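# Place mat cartridge label-up into an empty tray pocket

## Task

Take the cartridge resting on the green mat and set it, label facing up, into one of the unoccupied pockets of the tray that already holds some items; then open the gripper and release it.

## Robot and tools

Robot: two arms, left_arm and right_arm, each ending in a parallel two-finger gripper. The names are not image sides. Each gripper's fingers extend along its own +z axis and close along its own y axis. The reported end_effector_position is the point between the finger pads, roughly 1 cm short of the fingertips.

Frame: a single scene frame for both arms. Origin on the tabletop midway between the arms, +z up, +x out across the table, left_arm on the +y side. Positions are in metres; orientations are quaternions written w first (qw, qx, qy, qz). Reported hand positions can be somewhat off, more so at long reach, and motions often finish a centimetre or more short, usually low.

Row layout (used by both motion tools): exactly 16 numbers in one flat list covering both arms: left_arm x, y, z, qw, qx, qy, qz, opening, then right_arm x, y, z, qw, qx, qy, qz, opening. Include both arms even if one should not move. x, y, z and the quaternion are an absolute target pose for that gripper in the scene frame, not an offset. Opening runs from -1 (closed) to +1 (fully open, 0.094 m). To keep an arm still, resend its whole pose from the most recent result before it stopped, plus its intended opening; to hold orientation steady, repeat the same quaternion every row rather than copying a drifted reading.

execute_actions(actions): a list of up to 15 actions, run in sequence. Each action is a table of up to 15 rows, one row per control step of 1/30 s; if fewer rows are given, the last row repeats to fill 15 steps. An empty list just reports state and images. Every step, the commanded pose is clamped to within 70 mm and 16 degrees of the measured pose, and position wins over orientation if both cannot be met, so distant targets need several actions. An action is rejected for both arms if any target lies more than 0.6 m from that gripper's current position along any of its axes; a malformed action, or a first action failing that check, rejects the whole call.

move(target, speed, blocking): target is one 16-number row as above (absolute poses). Both grippers travel in straight lines, finishing together, over 0.5 to 10 s (cut off at 10 s). speed is the top path speed in m/s, 0.002 to 0.5, default 0.25; rotation is capped at twice that in rad/s. Openings are applied at the start. Paths ignore obstacles and the other arm, and grippers can lag, stray or overshoot speed, especially with a nearly straight arm. Faster moves and targets set deeper past a contact push harder. blocking=false returns after 0.5 s while motion continues; until its end is reported, further moves and execute_actions are refused, so use wait or stop.

wait(seconds): 0 to 10 s; arms keep their last command; returns early if a running move ends.

stop(): brakes a running move; needs stopping room, more when fast; fingers continue.

zoom_image(camera, region): enlarged view of the newest image from cam_head_left, cam_head_right, cam_left_wrist or cam_right_wrist; region is [x0, y0, x1, y1] in pixels, origin top-left, at most 504 by 504. All images are 504x504. Calibration (K, distortion, T_world_to_cam) is given per camera and may be slightly off; results note changed camera numbers.

finished_scene(scene): ends the current scene, passing its number; irreversible. Call only once the cartridge sits label-up in a pocket and is released.

Result lines: the state line gives each gripper's position and quaternion. A move adds a move: line with the outcome (done, off_target, moving, held, fault) and limits (paced means the sent pose was clipped; held means a check blocked some steps, after which the arm may lurch fast), plus distance to target. Hand target lines show where the controller is currently driving each gripper. pose unreachable means the clearance check altered or blocked that arm's command. HELD in step readings marks a step where that arm's row was held back. grip_measured reports finger opening on the command scale (the final Joint positions value is the opening in metres); each gripper may read off by about 1 mm. To grasp, command roughly 0.03 below grip_measured; a smaller margin grips more gently. Pad force tops out near 50 to 62 N, less for very thin parts. Joint torques are raw drive outputs with offsets and noise. Joint ranges are listed per arm; elbows stop just before straight.

Avoid: dropping or knocking anything off the table, slamming, pressing hard into objects, and arms colliding or pushing on each other. Occasional disturbances may tug the held cartridge or nudge loose items, so confirm the grip and placement. Holding loads heats motors: MOTOR HOT warns at 75 °C, 90 °C pauses that arm, 100 °C makes it go limp; fault lines report this. The simulation keeps running between replies with the last command held. Faster, smoother, lower-effort motion is preferred.

Each tool is called as name(argument=value, ...) on one line, values as JSON.

## Session

I'll start by looking at the scene.

execute_actions(actions=[])

Scene clock: 0.00 s.
left_arm: end_effector_position=(+0.4387, +0.3877, +0.3849) grip_measured=+1.000 end_effector_quat_wxyz=(+0.357, +0.669, +0.576, +0.304) | right_arm: end_effector_position=(+0.0511, -0.5479, +0.1597) grip_measured=+1.000 end_effector_quat_wxyz=(-0.088, +0.346, +0.700, -0.619)
Joint positions: left_arm=[ 0.483  2.007  2.51  -1.176  0.458  1.904  0.094] | right_arm=[-0.897  1.221  0.527 -0.254  1.297 -0.322  0.094]
Joint velocities: left_arm=[-0.012  0.007 -0.002 -0.022 -0.022 -0.081  0.   ] | right_arm=[-0.017  0.002 -0.002 -0.081  0.051 -0.007  0.   ]
Joint torques (N m, as the arm reports them, + toward a larger angle): no reading
Motor temperatures (°C, as the motors report them): left_arm=[30 31 31 28 31 30] | right_arm=[31 32 29 29 30 29]
Hand target (left_arm): +0.435, +0.385, +0.395; +0.364, +0.667, +0.570, +0.312
Hand target (right_arm): +0.051, -0.549, +0.167; -0.080, +0.357, +0.689, -0.626

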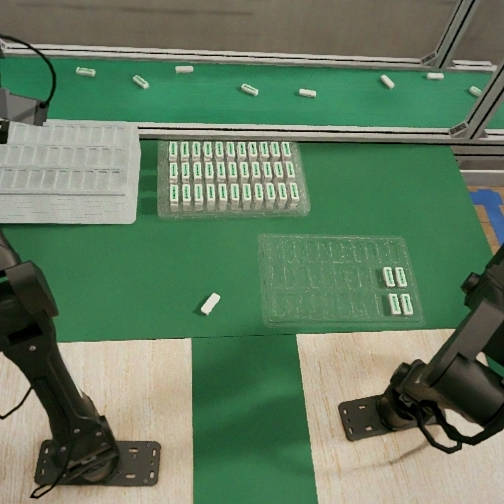

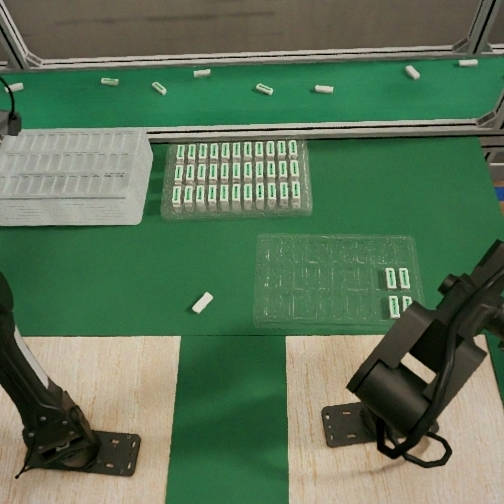

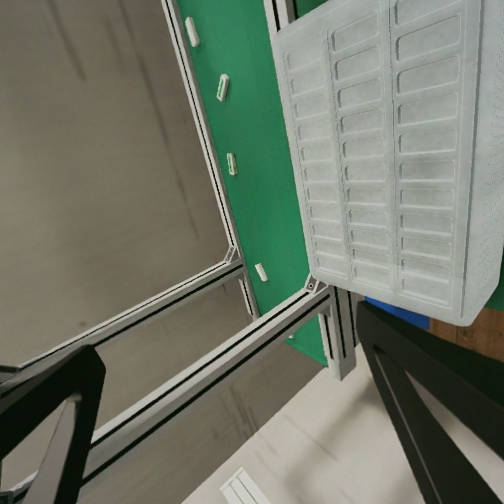

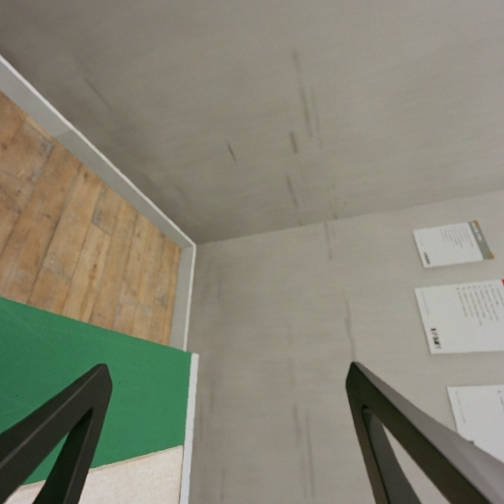

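zoom_image(camera="cam_head_left", region=[170, 270, 250, 340])

zoom_image(camera="cam_head_right", region=[160, 270, 240, 340])

zoom_image(camera="cam_head_left", region=[250, 220, 440, 340])

Region (170, 270, 250, 340) of cam_head_left's 504x504 image, scaled by 6.300, with more detail than that image has; it fills the top 441 rows of this view, and the rest is white.

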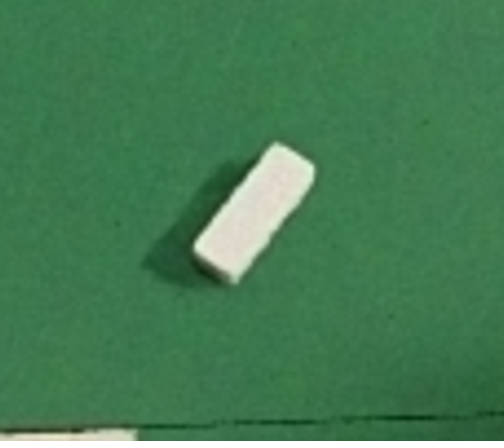

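Region (160, 270, 240, 340) of cam_head_right's 504x504 image, scaled by 6.300, with more detail than that image has; it fills the top 441 rows of this view, and the rest is white.

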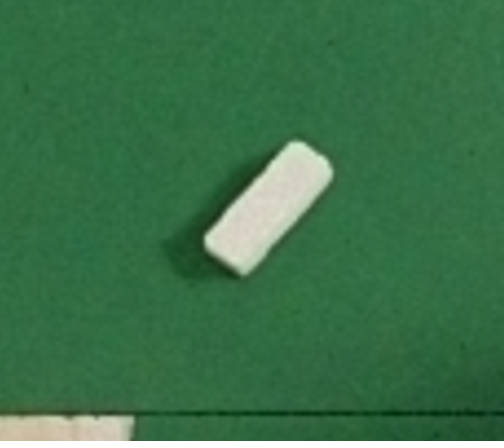

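Region (250, 220, 440, 340) of cam_head_left's 504x504 image, scaled by 2.653, with more detail than that image has; it fills the top 318 rows of this view, and the rest is white.

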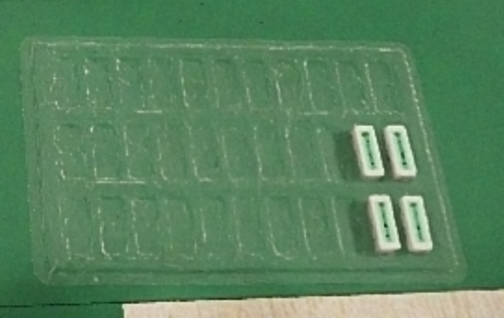

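move(target=[0.23, 0.045, 0.16, 0, 0.3156, 0.9489, 0, 1, 0.0511, -0.5479, 0.1597, -0.088, 0.346, 0.700, -0.619, 1], speed=0.3)

Scene clock: 25.27 s.
left_arm: end_effector_position=(+0.2394, +0.0458, +0.1551) grip_measured=+1.000 end_effector_quat_wxyz=(+0.008, +0.316, +0.949, -0.008) | right_arm: end_effector_position=(+0.0520, -0.5481, +0.1586) grip_measured=+1.000 end_effector_quat_wxyz=(-0.088, +0.344, +0.703, -0.616)
Joint positions: left_arm=[-0.566  1.9    1.799 -1.449  0.009  0.002  0.094] | right_arm=[-0.897  1.221  0.527 -0.254  1.289 -0.327  0.094]
Joint velocities: left_arm=[-0.017 -0.002 -0.007 -0.081  0.007 -0.051  0.   ] | right_arm=[-0.007 -0.007  0.012 -0.051 -0.051  0.007  0.   ]
Joint torques (N m, as the arm reports them, + toward a larger angle): left_arm=[-0.08 -9.68  5.07  0.42  0.09 -0.09] | right_arm=[ 0.01 -2.5   3.99  0.99  0.48 -0.01]
Motor temperatures (°C, as the motors report them): left_arm=[30 38 33 31 31 30] | right_arm=[31 32 30 31 30 29]
Hand target (left_arm): +0.234, +0.046, +0.156; +0.002, +0.313, +0.950, -0.012
Hand target (right_arm): +0.051, -0.548, +0.160; -0.088, +0.346, +0.700, -0.619
Off the commanded pose (left_arm): 0.011 m, 1 deg.
Off the commanded pose (right_arm): 0.001 m, 1 deg.
move: off_target (left_arm)
camera_calibration (this result's frames):
cam_left_wrist: T_world_to_cam=[[-0.696402, -0.714571, 0.0664289, 0.183586], [-0.607385, 0.636172, 0.475782, 0.0727176], [-0.38224, 0.290988, -0.877051, 0.311894], [0, 0, 0, 1]] pos_world=[0.291236, -0.00583309, 0.226753]
cam_right_wrist: T_world_to_cam=[[-0.330701, 0.0020751, 0.943733, -0.140095], [-0.439748, 0.884462, -0.156041, 0.586434], [-0.83502, -0.466608, -0.29158, -0.0654918], [0, 0, 0, 1]] pos_world=[0.156867, -0.548946, 0.204624]

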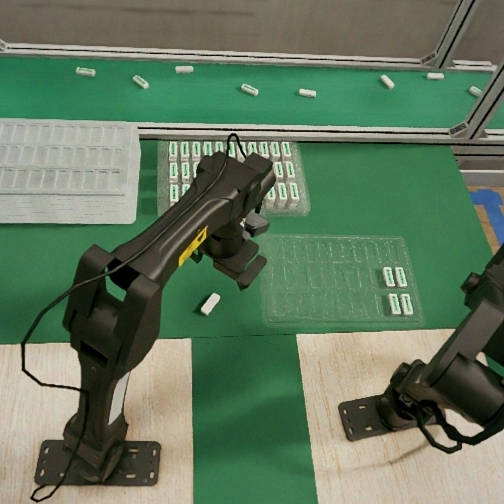

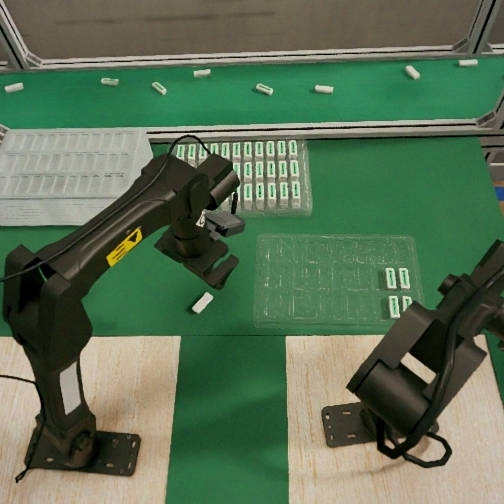

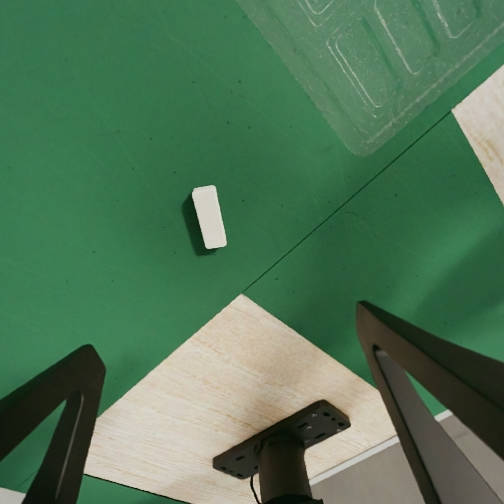

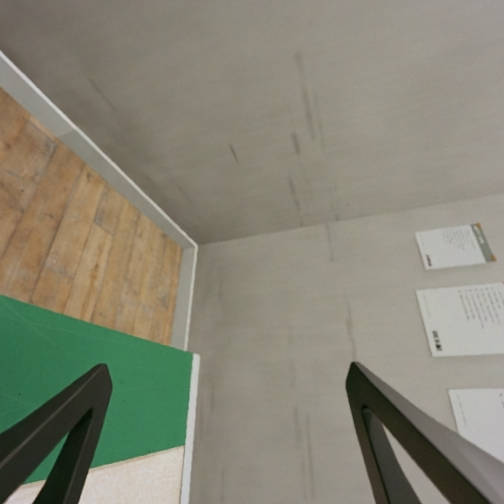

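zoom_image(camera="cam_left_wrist", region=[150, 160, 270, 280])

Region (150, 160, 270, 280) of cam_left_wrist's 504x504 image, scaled by 4.200, with more detail than that image has.

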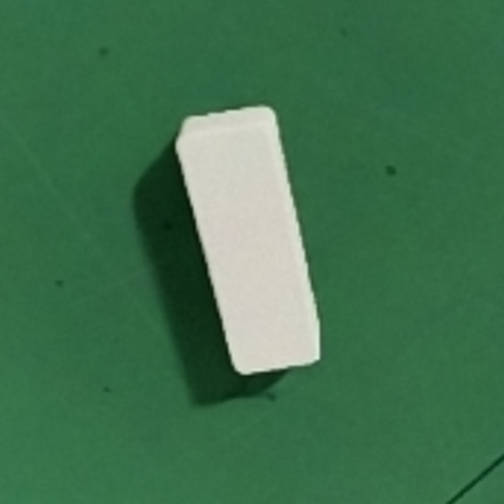

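move(target=[0.268, 0.1015, 0.085, 0, 0.3156, 0.9489, 0, 1, 0.2, -0.48, 0.22, 0.3536, 0.3536, 0.8536, -0.1464, 1], speed=0.3)

Scene clock: 44.20 s.
left_arm: end_effector_position=(+0.2678, +0.0978, +0.0876) grip_measured=+1.000 end_effector_quat_wxyz=(-0.003, +0.316, +0.949, -0.000) | right_arm: end_effector_position=(+0.1949, -0.4761, +0.1939) grip_measured=+1.000 end_effector_quat_wxyz=(+0.316, +0.360, +0.868, -0.130)
Joint positions: left_arm=[-0.405  1.91   1.545 -1.211  0.001  0.164  0.094] | right_arm=[-1.005  0.981  0.927 -0.821 -0.056 -0.064  0.094]
Joint velocities: left_arm=[ 0.002 -0.007 -0.007 -0.022 -0.066 -0.037  0.   ] | right_arm=[ 0.002 -0.012 -0.017 -0.022  0.007  0.051  0.   ]
Joint torques (N m, as the arm reports them, + toward a larger angle): left_arm=[ 0.68 -9.03  4.87  0.61 -0.04  0.04] | right_arm=[-0.59 -2.61  7.15  1.51 -0.12  0.03]
Motor temperatures (°C, as the motors report them): left_arm=[30 39 33 29 31 30] | right_arm=[31 32 31 32 30 29]
Hand target (left_arm): +0.271, +0.101, +0.085; +0.001, +0.316, +0.949, +0.003
Hand target (right_arm): +0.199, -0.482, +0.217; +0.349, +0.359, +0.854, -0.141
Off the commanded pose (left_arm): 0.004 m, 0 deg.
Off the commanded pose (right_arm): 0.027 m, 5 deg.
move: off_target (right_arm)
camera_calibration (this result's frames):
cam_left_wrist: T_world_to_cam=[[-0.695545, -0.715726, 0.0628826, 0.245232], [-0.598913, 0.625914, 0.499535, 0.0856692], [-0.396889, 0.309788, -0.864008, 0.24934], [0, 0, 0, 1]] pos_world=[0.320839, 0.0446554, 0.157216]
cam_right_wrist: T_world_to_cam=[[-0.703016, -0.709644, 0.046618, -0.218636], [-0.697206, 0.674798, -0.241975, 0.558154], [0.140259, -0.202615, -0.969162, 0.164777], [0, 0, 0, 1]] pos_world=[0.212332, -0.498409, 0.304947]

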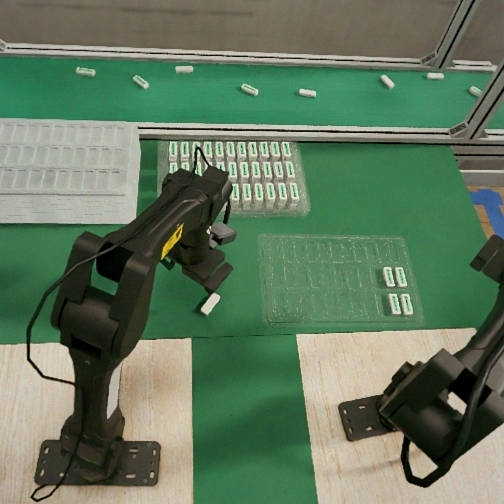

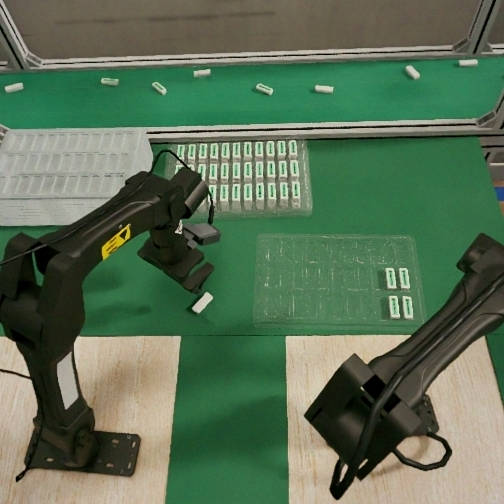

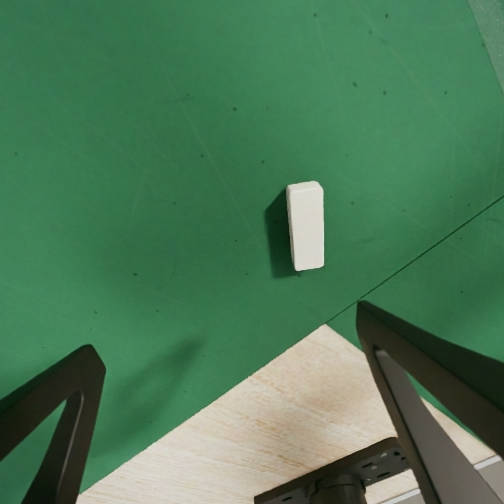

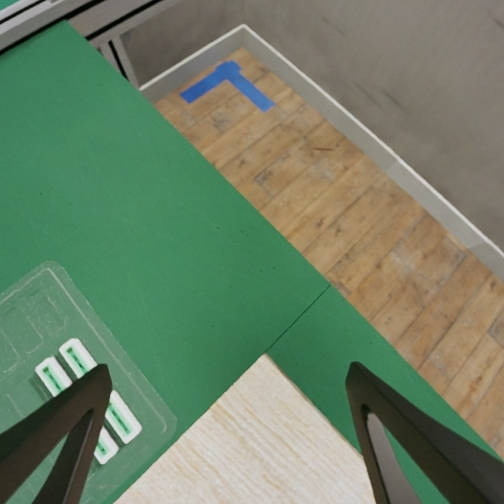

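zoom_image(camera="cam_left_wrist", region=[245, 165, 365, 285])

Region (245, 165, 365, 285) of cam_left_wrist's 504x504 image, scaled by 4.200, with more detail than that image has.

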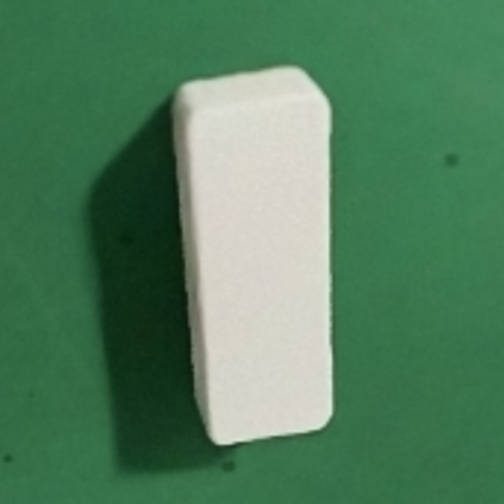

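move(target=[0.2437, 0.068, 0.045, 0, 0.3156, 0.9489, 0, 0.0, 0.22, -0.3, 0.27, 0.643, 0, 0.766, 0, 1], speed=0.25)

Scene clock: 60.53 s.
left_arm: end_effector_position=(+0.2454, +0.0700, +0.0476) grip_measured=+0.002 end_effector_quat_wxyz=(-0.003, +0.314, +0.949, +0.000) | right_arm: end_effector_position=(+0.2242, -0.3035, +0.2699) grip_measured=+1.000 end_effector_quat_wxyz=(+0.635, +0.003, +0.772, +0.006)
Joint positions: left_arm=[-0.505  1.922  1.398 -1.054  0.001  0.06   0.047] | right_arm=[-0.841  0.305  0.58  -0.53  -0.697 -0.152  0.094]
Joint velocities: left_arm=[-0.007  0.002  0.007 -0.051 -0.066  0.022 -0.001] | right_arm=[ 0.002  0.002  0.012  0.022 -0.007 -0.037  0.   ]
Joint torques (N m, as the arm reports them, + toward a larger angle): left_arm=[-0.58 -8.98  4.69  0.59  0.04 -0.1 ] | right_arm=[ 0.71  1.52  3.25  1.72 -0.06  0.06]
Motor temperatures (°C, as the motors report them): left_arm=[30 39 33 29 31 30] | right_arm=[31 32 32 34 30 29]
Hand target (left_arm): +0.244, +0.067, +0.045; -0.001, +0.316, +0.949, -0.002
Hand target (right_arm): +0.224, -0.302, +0.270; +0.641, +0.001, +0.767, +0.005
Off the commanded pose (left_arm): 0.004 m, 0 deg.
Off the commanded pose (right_arm): 0.005 m, 1 deg.
move: done
camera_calibration (this result's frames):
cam_left_wrist: T_world_to_cam=[[-0.692529, -0.718689, 0.0623651, 0.211733], [-0.601475, 0.622981, 0.500124, 0.110461], [-0.398285, 0.308839, -0.863705, 0.214918], [0, 0, 0, 1]] pos_world=[0.29867, 0.0169802, 0.117177]
cam_right_wrist: T_world_to_cam=[[-0.0235974, -0.999342, 0.0275278, -0.314161], [-0.602919, -0.00773844, -0.797765, 0.402183], [0.797453, -0.0354222, -0.60234, 0.0736593], [0, 0, 0, 1]] pos_world=[0.17633, -0.308233, 0.373863]

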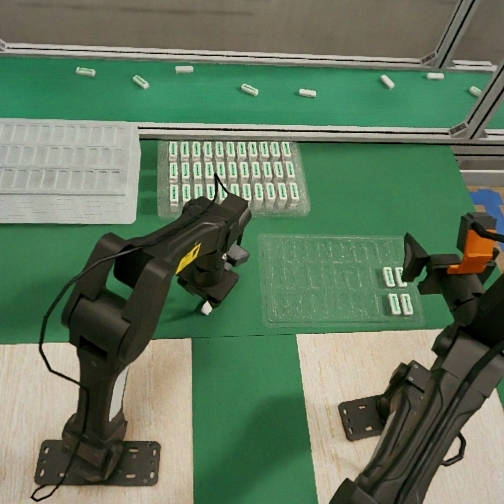

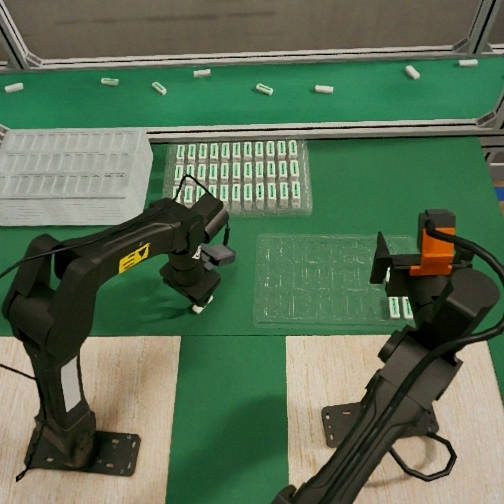

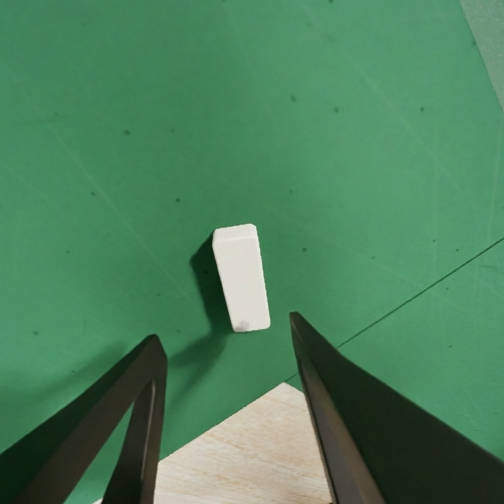

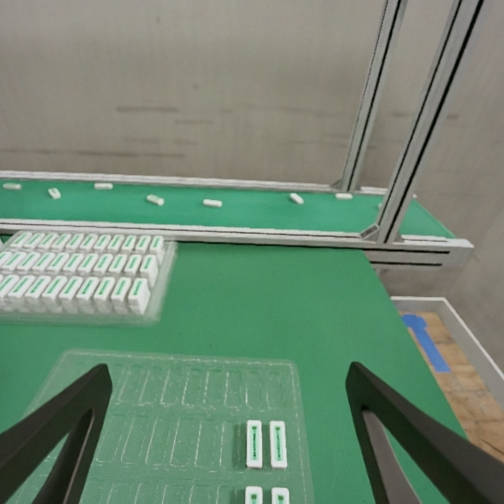

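zoom_image(camera="cam_left_wrist", region=[140, 200, 320, 380])

Region (140, 200, 320, 380) of cam_left_wrist's 504x504 image, scaled by 2.800, with more detail than that image has.

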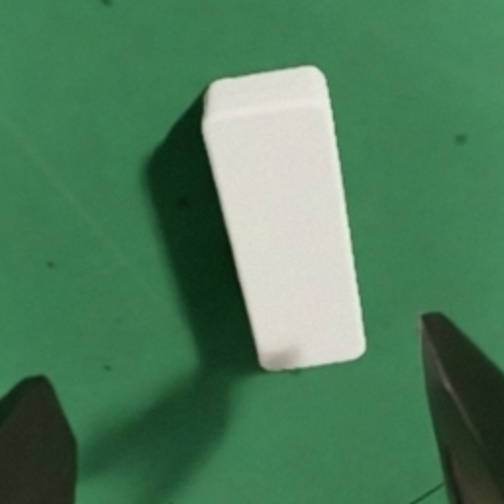

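move(target=[0.2385, 0.069, 0.013, 0, 0.3156, 0.9489, 0, 0.0, 0.30, -0.2, 0.27, 0.683, -0.183, 0.683, 0.183, 1], speed=0.2)

Scene clock: 67.00 s.
left_arm: end_effector_position=(+0.2406, +0.0729, +0.0213) grip_measured=+0.002 end_effector_quat_wxyz=(-0.005, +0.312, +0.950, +0.003) | right_arm: end_effector_position=(+0.3031, -0.2036, +0.2733) grip_measured=+1.000 end_effector_quat_wxyz=(+0.681, -0.184, +0.687, +0.173)
Joint positions: left_arm=[-0.507  1.939  1.312 -0.955 -0.002  0.053  0.047] | right_arm=[-0.293  0.716  0.416  0.283 -0.669 -0.024  0.094]
Joint velocities: left_arm=[-0.027  0.012 -0.002 -0.037 -0.022 -0.066 -0.   ] | right_arm=[ 0.002  0.012 -0.017  0.022 -0.007 -0.007  0.   ]
Joint torques (N m, as the arm reports them, + toward a larger angle): left_arm=[-0.86 -8.35  3.05  0.81  0.04 -0.09] | right_arm=[ 0.63  0.9   4.03  1.74 -0.09  0.05]
Motor temperatures (°C, as the motors report them): left_arm=[30 39 33 29 31 30] | right_arm=[31 32 31 35 30 29]
Hand target (left_arm): +0.239, +0.069, +0.013; -0.001, +0.316, +0.949, -0.000
Hand target (right_arm): +0.303, -0.200, +0.269; +0.678, -0.186, +0.687, +0.181
Off the commanded pose (left_arm): 0.009 m, 1 deg.
Off the commanded pose (right_arm): 0.006 m, 1 deg.
move: done
camera_calibration (this result's frames):
cam_left_wrist: T_world_to_cam=[[-0.689118, -0.722174, 0.0598359, 0.211648], [-0.603177, 0.617406, 0.504962, 0.119629], [-0.401614, 0.311887, -0.861065, 0.189933], [0, 0, 0, 1]] pos_world=[0.294288, 0.0197491, 0.0904719]
cam_right_wrist: T_world_to_cam=[[0.458349, -0.887391, 0.0495207, -0.341883], [-0.377438, -0.24479, -0.893095, 0.362683], [0.804647, 0.390658, -0.447135, 0.0584509], [0, 0, 0, 1]] pos_world=[0.24656, -0.237437, 0.366976]

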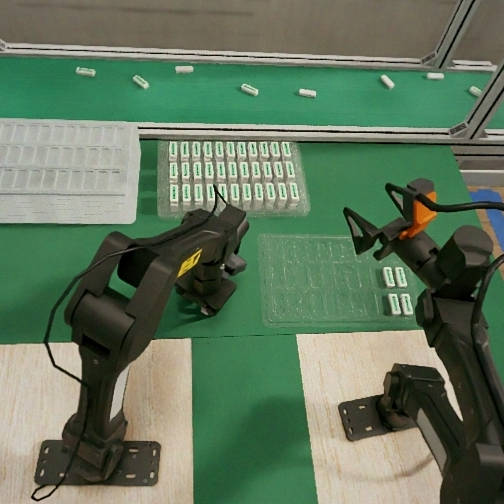

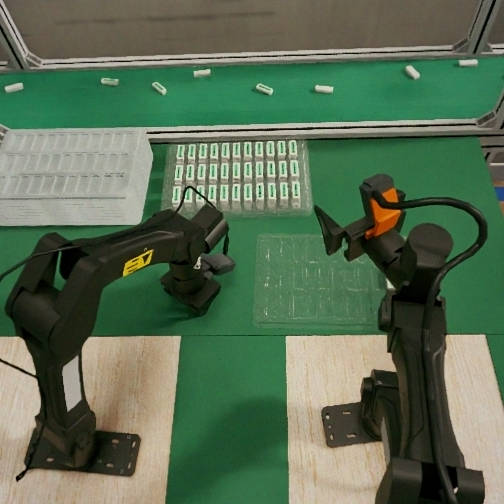

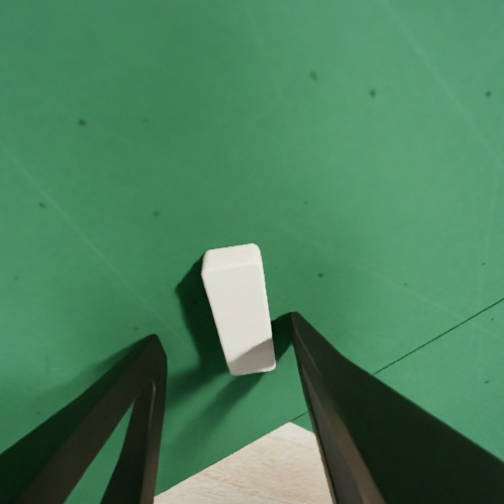

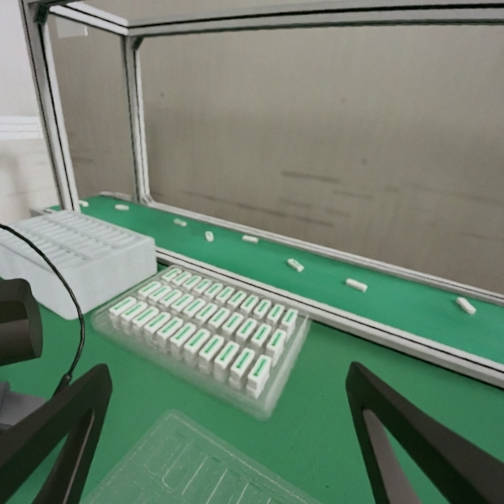

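zoom_image(camera="cam_left_wrist", region=[120, 230, 340, 450])

zoom_image(camera="cam_head_right", region=[150, 250, 250, 340])

Region (120, 230, 340, 450) of cam_left_wrist's 504x504 image, scaled by 2.291, with more detail than that image has.

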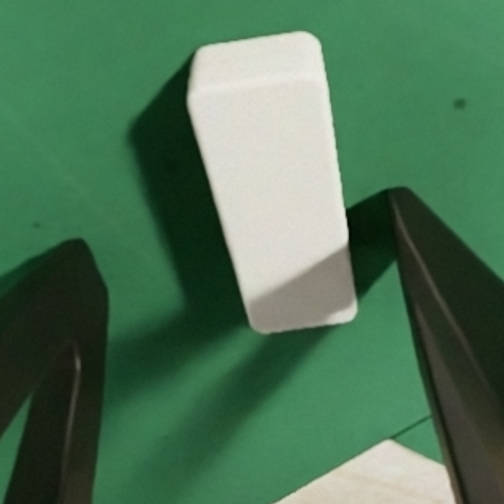

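Region (150, 250, 250, 340) of cam_head_right's 504x504 image, scaled by 5.040, with more detail than that image has; it fills the top 454 rows of this view, and the rest is white.

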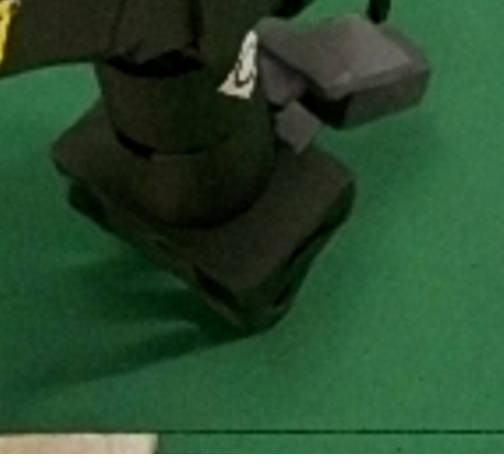

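move(target=[0.2445, 0.063, 0.022, 0, 0.3156, 0.9489, 0, 0.0, 0.17, -0.14, 0.26, 0.5, -0.5, 0.5, 0.5, 1], speed=0.25)

Scene clock: 76.83 s.
left_arm: end_effector_position=(+0.2407, +0.0726, +0.0218) grip_measured=+0.002 end_effector_quat_wxyz=(-0.005, +0.312, +0.950, +0.005) | right_arm: end_effector_position=(+0.1756, -0.1375, +0.2672) grip_measured=+1.000 end_effector_quat_wxyz=(+0.582, -0.412, +0.575, +0.401)
Joint positions: left_arm=[-0.51   1.939  1.314 -0.957 -0.007  0.049  0.047] | right_arm=[-0.464  0.532  0.343  0.214 -1.555  0.006  0.094]
Joint velocities: left_arm=[-0.007 -0.022 -0.012  0.051  0.066  0.007 -0.   ] | right_arm=[ 0.012 -0.002  0.002  0.037  0.007 -0.022  0.   ]
Joint torques (N m, as the arm reports them, + toward a larger angle): left_arm=[-1.02 -7.49  8.4   0.45  0.08 -0.11] | right_arm=[ 0.07  0.24  3.55  0.99 -0.05  0.1 ]
Motor temperatures (°C, as the motors report them): left_arm=[30 39 33 29 31 30] | right_arm=[31 32 31 35 30 29]
Hand target (left_arm): +0.244, +0.063, +0.022; +0.000, +0.316, +0.949, -0.000
Hand target (right_arm): +0.172, -0.136, +0.264; +0.578, -0.409, +0.577, +0.408
Off the commanded pose (left_arm): 0.010 m, 1 deg.
Off the commanded pose (right_arm): 0.009 m, 20 deg; orientation clipped at the last step of the last action.
joint sent to its limit (right arm) — the command would take joint 5 (wrist yaw) past its lower limit, so that joint was sent only as far as its limit.
move: off_target (right_arm); limits=paced
camera_calibration (this result's frames):
cam_left_wrist: T_world_to_cam=[[-0.689028, -0.722622, 0.0552967, 0.21153], [-0.604672, 0.615265, 0.505786, 0.120086], [-0.399515, 0.315065, -0.860885, 0.189779], [0, 0, 0, 1]] pos_world=[0.294182, 0.0191787, 0.0909426]
cam_right_wrist: T_world_to_cam=[[0.927507, -0.369916, 0.0537908, -0.236847], [-0.116337, -0.422411, -0.898907, 0.256595], [0.355242, 0.827485, -0.434824, 0.268206], [0, 0, 0, 1]] pos_world=[0.154251, -0.201161, 0.360018]

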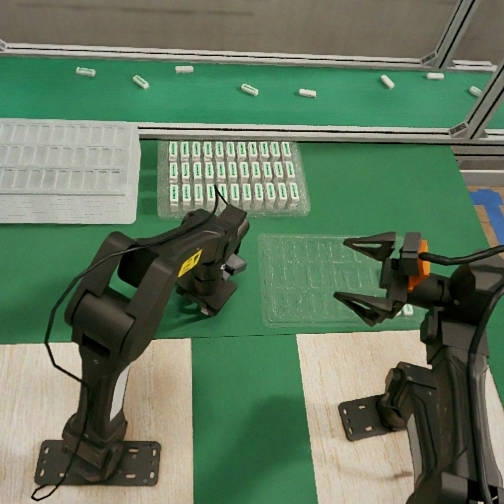

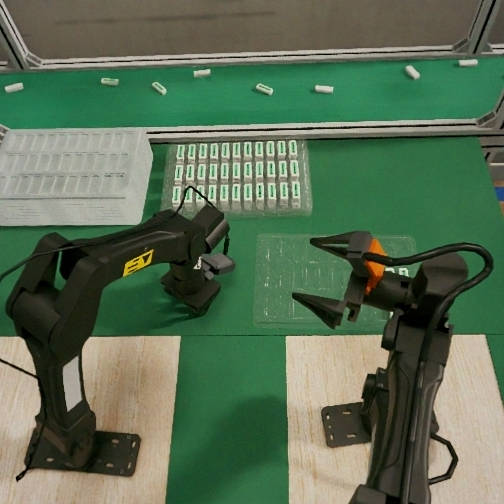

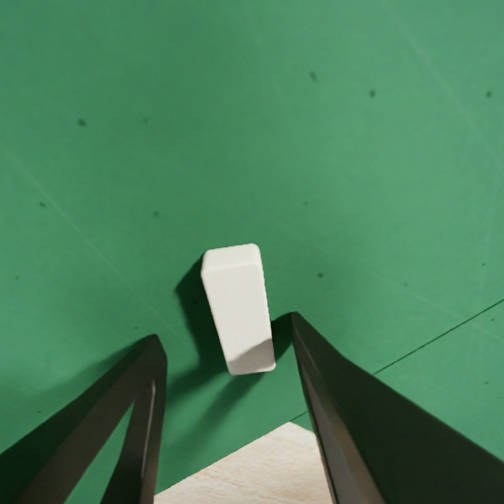

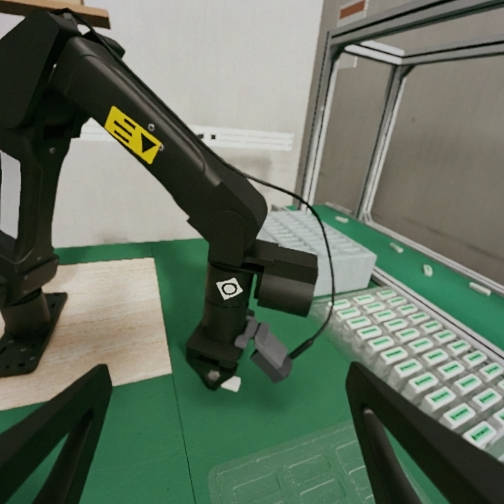

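move(target=[0.2455, 0.063, 0.029, 0, 0.3156, 0.9489, 0, 0.0, 0.03, -0.02, 0.28, 0.4671, -0.5308, 0.4671, 0.5308, 1], speed=0.25)

Scene clock: 88.63 s.
left_arm: end_effector_position=(+0.2424, +0.0704, +0.0227) grip_measured=+0.002 end_effector_quat_wxyz=(-0.005, +0.313, +0.950, +0.005) | right_arm: end_effector_position=(+0.0308, -0.0167, +0.2621) grip_measured=+1.000 end_effector_quat_wxyz=(+0.448, -0.540, +0.485, +0.522)
Joint positions: left_arm=[-0.513  1.947  1.33  -0.965 -0.007  0.049  0.047] | right_arm=[ 0.865  0.376  0.379 -0.072 -0.701 -0.022  0.094]
Joint velocities: left_arm=[ 0.007  0.007 -0.007 -0.066  0.051 -0.081 -0.001] | right_arm=[ 0.012 -0.002 -0.002 -0.066 -0.007  0.007  0.   ]
Joint torques (N m, as the arm reports them, + toward a larger angle): left_arm=[-0.65 -8.79  8.85  0.29  0.08 -0.09] | right_arm=[ 0.73  2.85  7.46  1.55  0.03 -0.09]
Motor temperatures (°C, as the motors report them): left_arm=[30 38 34 29 31 30] | right_arm=[31 32 31 35 30 29]
Hand target (left_arm): +0.245, +0.063, +0.029; +0.000, +0.316, +0.949, -0.000
Hand target (right_arm): +0.030, -0.017, +0.277; -0.461, +0.540, -0.473, -0.521
Off the commanded pose (left_arm): 0.010 m, 1 deg.
Off the commanded pose (right_arm): 0.018 m, 3 deg.
move: off_target (right_arm)
camera_calibration (this result's frames):
cam_left_wrist: T_world_to_cam=[[-0.690953, -0.720806, 0.0549884, 0.211443], [-0.602971, 0.616613, 0.506176, 0.121513], [-0.398761, 0.316587, -0.860675, 0.191634], [0, 0, 0, 1]] pos_world=[0.295782, 0.016814, 0.0918012]
cam_right_wrist: T_world_to_cam=[[0.995195, 0.0968439, 0.0144042, -0.0415761], [0.0594004, -0.480254, -0.875116, 0.273553], [-0.0778319, 0.871767, -0.483699, 0.244404], [0, 0, 0, 1]] pos_world=[0.0441496, -0.0776621, 0.358208]

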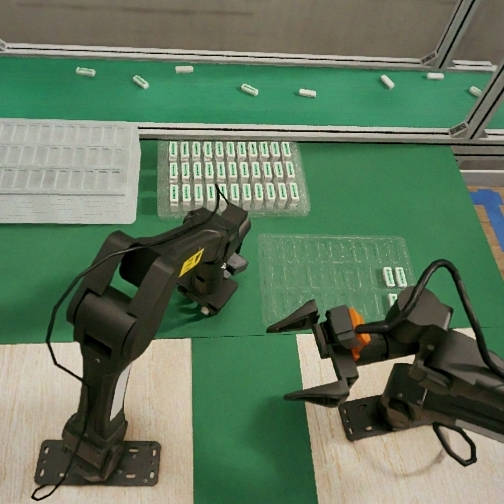

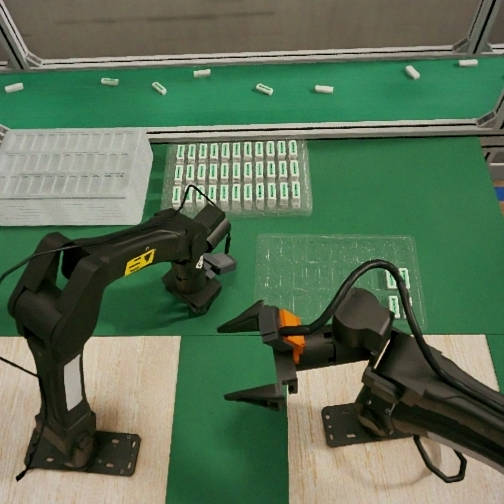

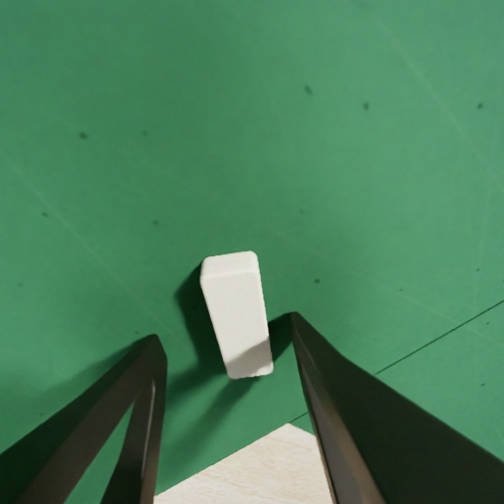

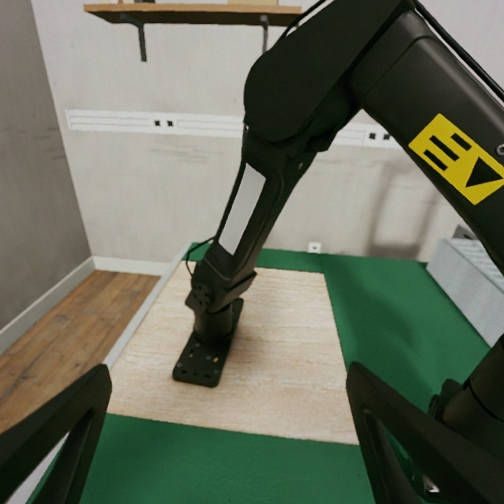

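move(target=[0.2455, 0.063, 0.029, 0, 0.3156, 0.9489, 0, -0.67, 0.03, -0.02, 0.28, 0.4671, -0.5308, 0.4671, 0.5308, 1], speed=0.1)

Scene clock: 90.67 s.
left_arm: end_effector_position=(+0.2424, +0.0704, +0.0227) grip_measured=-0.657 end_effector_quat_wxyz=(-0.005, +0.313, +0.950, +0.005) | right_arm: end_effector_position=(+0.0310, -0.0165, +0.2656) grip_measured=+1.000 end_effector_quat_wxyz=(+0.451, -0.536, +0.482, +0.526)
Joint positions: left_arm=[-0.513  1.947  1.33  -0.965 -0.007  0.049  0.016] | right_arm=[ 0.865  0.376  0.379 -0.055 -0.701 -0.009  0.094]
Joint velocities: left_arm=[ 0.012  0.007 -0.002 -0.022  0.066 -0.022 -0.   ] | right_arm=[-0.012 -0.012 -0.017 -0.125 -0.007 -0.022  0.   ]
Joint torques (N m, as the arm reports them, + toward a larger angle): left_arm=[-0.66 -8.77  8.82  0.29  0.08 -0.08] | right_arm=[-0.76  0.63  5.85  1.7  -0.13  0.07]
Motor temperatures (°C, as the motors report them): left_arm=[30 38 35 29 31 30] | right_arm=[31 32 31 35 30 29]
Hand target (left_arm): +0.245, +0.063, +0.029; +0.000, +0.316, +0.949, -0.000
Hand target (right_arm): +0.030, -0.020, +0.280; -0.467, +0.531, -0.467, -0.531
Off the commanded pose (left_arm): 0.010 m, 1 deg.
Off the commanded pose (right_arm): 0.015 m, 3 deg.
move: off_target (right_arm)
camera_calibration (this result's frames):
cam_left_wrist: T_world_to_cam=[[-0.690953, -0.720806, 0.0549884, 0.211443], [-0.602971, 0.616613, 0.506176, 0.121513], [-0.398761, 0.316587, -0.860675, 0.191634], [0, 0, 0, 1]] pos_world=[0.295782, 0.016814, 0.0918012]
cam_right_wrist: T_world_to_cam=[[0.995296, 0.0960984, 0.0122498, -0.0412389], [0.0561608, -0.469327, -0.881236, 0.278589], [-0.0789363, 0.87778, -0.472517, 0.243053], [0, 0, 0, 1]] pos_world=[0.0445848, -0.0786345, 0.360855]

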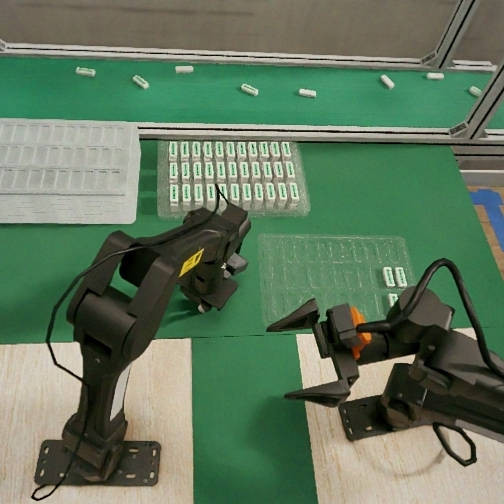

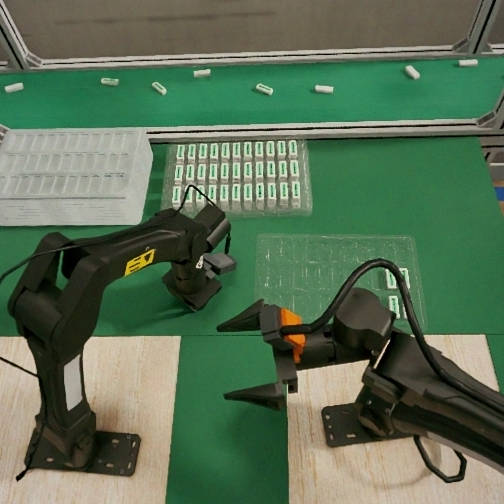

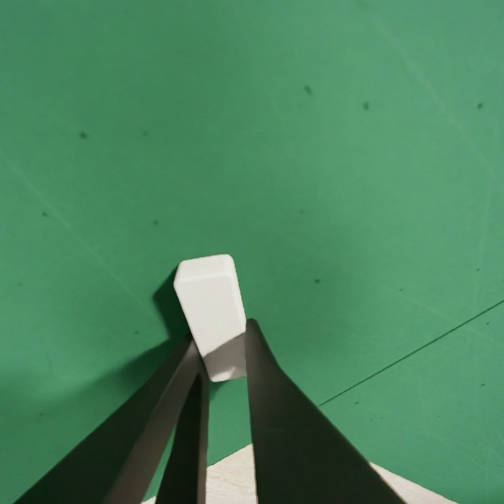

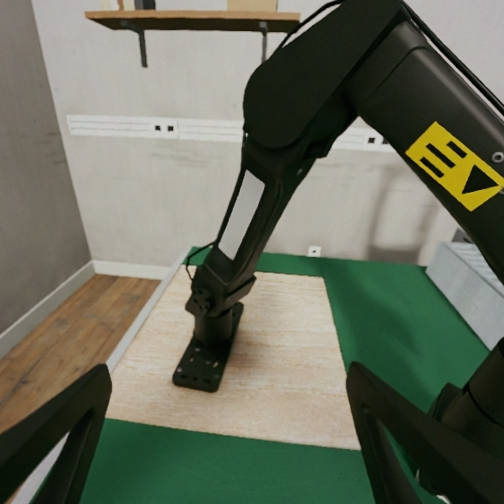

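move(target=[0.24, 0.07, 0.09, 0, 0.3156, 0.9489, 0, -0.69, 0.035, -0.05, 0.28, 0.4671, -0.5308, 0.4671, 0.5308, 1], speed=0.15)

move(target=[0.025, 0.045, 0.27, 0.045, -0.045, 0.7057, -0.7057, -0.69, 0.035, -0.05, 0.28, 0.4671, -0.5308, 0.4671, 0.5308, 1], speed=0.25)

Scene clock: 95.53 s.
left_arm: end_effector_position=(+0.2356, +0.0750, +0.0775) grip_measured=-0.668 end_effector_quat_wxyz=(-0.012, +0.313, +0.950, +0.007) | right_arm: end_effector_position=(+0.0385, -0.0467, +0.2716) grip_measured=+1.000 end_effector_quat_wxyz=(+0.459, -0.528, +0.477, +0.533)
Joint positions: left_arm=[-0.513  1.874  1.456 -1.18  -0.007  0.049  0.016] | right_arm=[ 0.547  0.257  0.379 -0.144 -1.015  0.005  0.094]
Joint velocities: left_arm=[-0.027 -0.007 -0.007 -0.095  0.022 -0.051 -0.   ] | right_arm=[-0.012 -0.017  0.002 -0.037 -0.037  0.051  0.   ]
Joint torques (N m, as the arm reports them, + toward a larger angle): left_arm=[-0.03 -9.98  8.8   0.24  0.07  0.01] | right_arm=[-0.66  1.37  5.87  1.37 -0.08  0.09]
Motor temperatures (°C, as the motors report them): left_arm=[30 39 35 29 31 30] | right_arm=[31 32 32 35 30 29]
Hand target (left_arm): +0.238, +0.071, +0.090; +0.000, +0.316, +0.949, -0.000
Hand target (right_arm): +0.035, -0.050, +0.281; -0.467, +0.528, -0.467, -0.534
Off the commanded pose (left_arm): 0.014 m, 2 deg.
Off the commanded pose (right_arm): 0.010 m, 1 deg.
move: off_target (left_arm)
camera_calibration (this result's frames):
cam_left_wrist: T_world_to_cam=[[-0.690219, -0.721295, 0.0577175, 0.20664], [-0.596299, 0.612163, 0.519311, 0.084562], [-0.409909, 0.324021, -0.852634, 0.236073], [0, 0, 0, 1]] pos_world=[0.28982, 0.0207902, 0.145443]
cam_right_wrist: T_world_to_cam=[[0.995736, 0.0914104, 0.0124164, -0.0461593], [0.0519341, -0.444231, -0.894406, 0.274245], [-0.0762422, 0.891237, -0.447084, 0.266641], [0, 0, 0, 1]] pos_world=[0.0520491, -0.111593, 0.36507]

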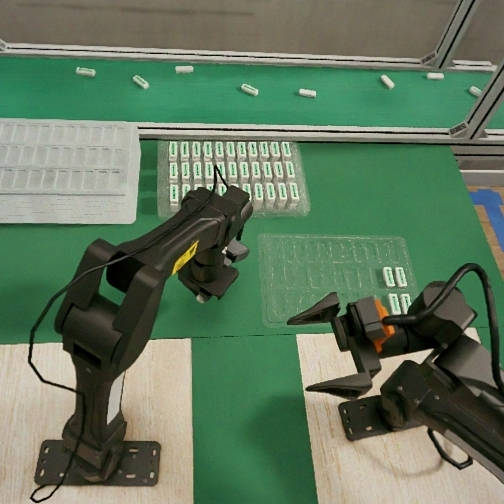

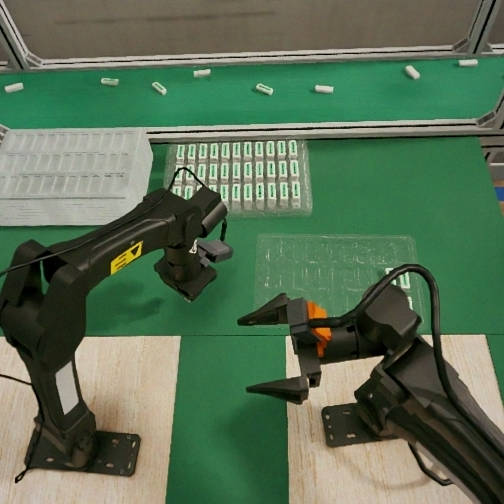

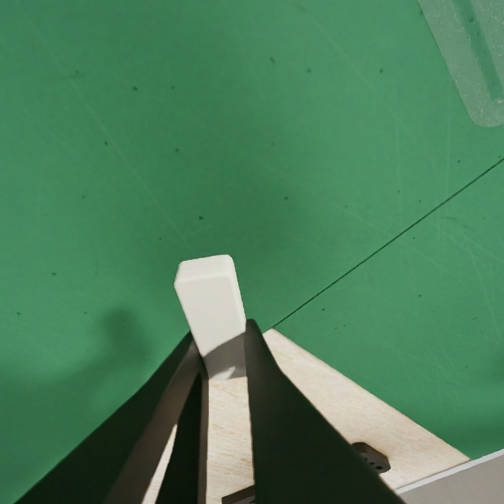

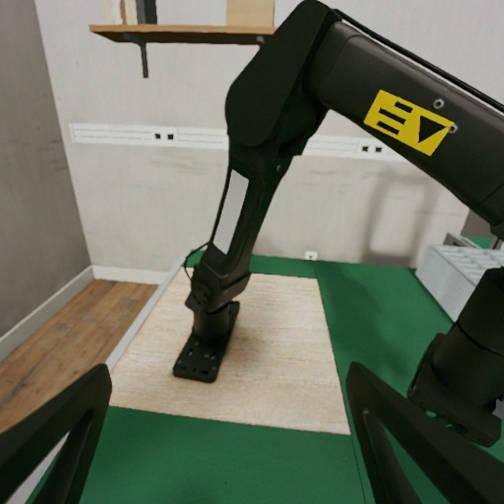

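Scene clock: 99.93 s.
left_arm: end_effector_position=(+0.0184, +0.0512, +0.2666) grip_measured=-0.667 end_effector_quat_wxyz=(+0.027, -0.053, +0.714, -0.698) | right_arm: end_effector_position=(+0.0384, -0.0467, +0.2698) grip_measured=+1.000 end_effector_quat_wxyz=(+0.455, -0.527, +0.480, +0.533)
Joint positions: left_arm=[-0.564  0.173  0.381 -0.243  0.818 -1.581  0.016] | right_arm=[ 0.547  0.257  0.379 -0.155 -1.015  0.005  0.094]
Joint velocities: left_arm=[-0.007 -0.012 -0.017 -0.007 -0.11  -0.022  0.   ] | right_arm=[-0.007 -0.017  0.017 -0.037 -0.037  0.037  0.   ]
Joint torques (N m, as the arm reports them, + toward a larger angle): left_arm=[-0.67  1.    5.93  1.97 -0.03 -0.05] | right_arm=[-0.4   1.59  6.01  1.37 -0.1  -0.06]
Motor temperatures (°C, as the motors report them): left_arm=[30 38 35 29 31 30] | right_arm=[31 32 32 35 30 29]
Hand target (left_arm): +0.017, +0.052, +0.270; +0.037, -0.045, +0.706, -0.706
Hand target (right_arm): +0.035, -0.050, +0.280; -0.467, +0.531, -0.467, -0.531
Off the commanded pose (left_arm): 0.010 m, 3 deg.
Off the commanded pose (right_arm): 0.011 m, 2 deg.
move: off_target (left_arm, right_arm)
camera_calibration (this result's frames):
cam_left_wrist: T_world_to_cam=[[-0.0951863, 0.0254037, 0.995135, -0.270407], [-0.912861, 0.396472, -0.0974377, 0.0526803], [-0.397019, -0.917695, -0.0145487, 0.155872], [0, 0, 0, 1]] pos_world=[0.0842348, 0.129026, 0.276492]
cam_right_wrist: T_world_to_cam=[[0.995768, 0.0918445, 0.00321229, -0.0435239], [0.0444214, -0.450424, -0.891709, 0.271879], [-0.0804517, 0.888078, -0.452598, 0.267358], [0, 0, 0, 1]] pos_world=[0.052772, -0.110977, 0.363583]

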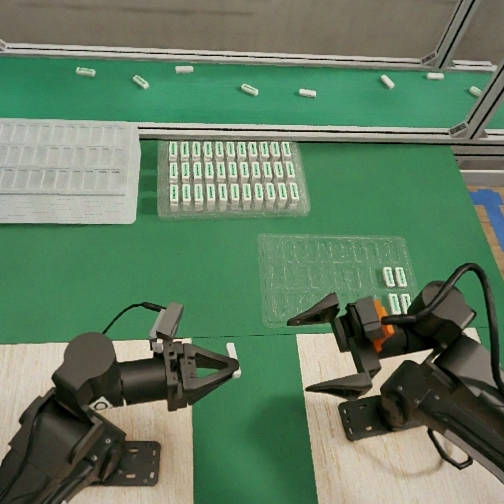

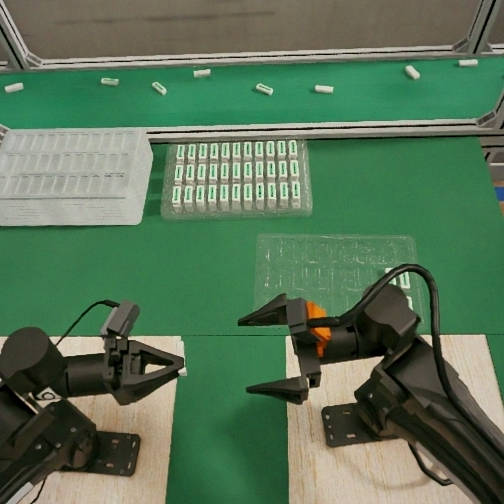

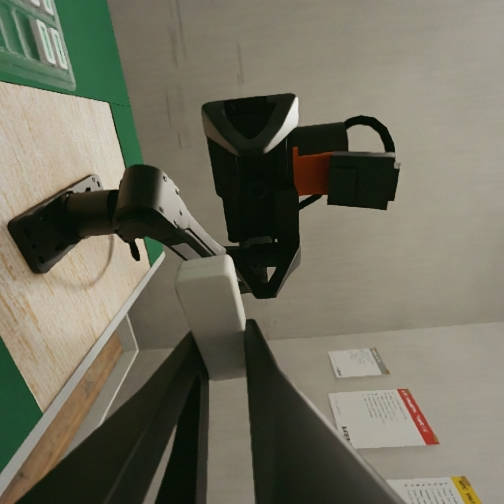

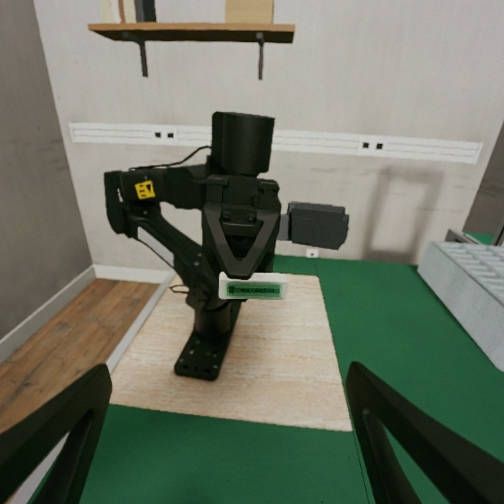

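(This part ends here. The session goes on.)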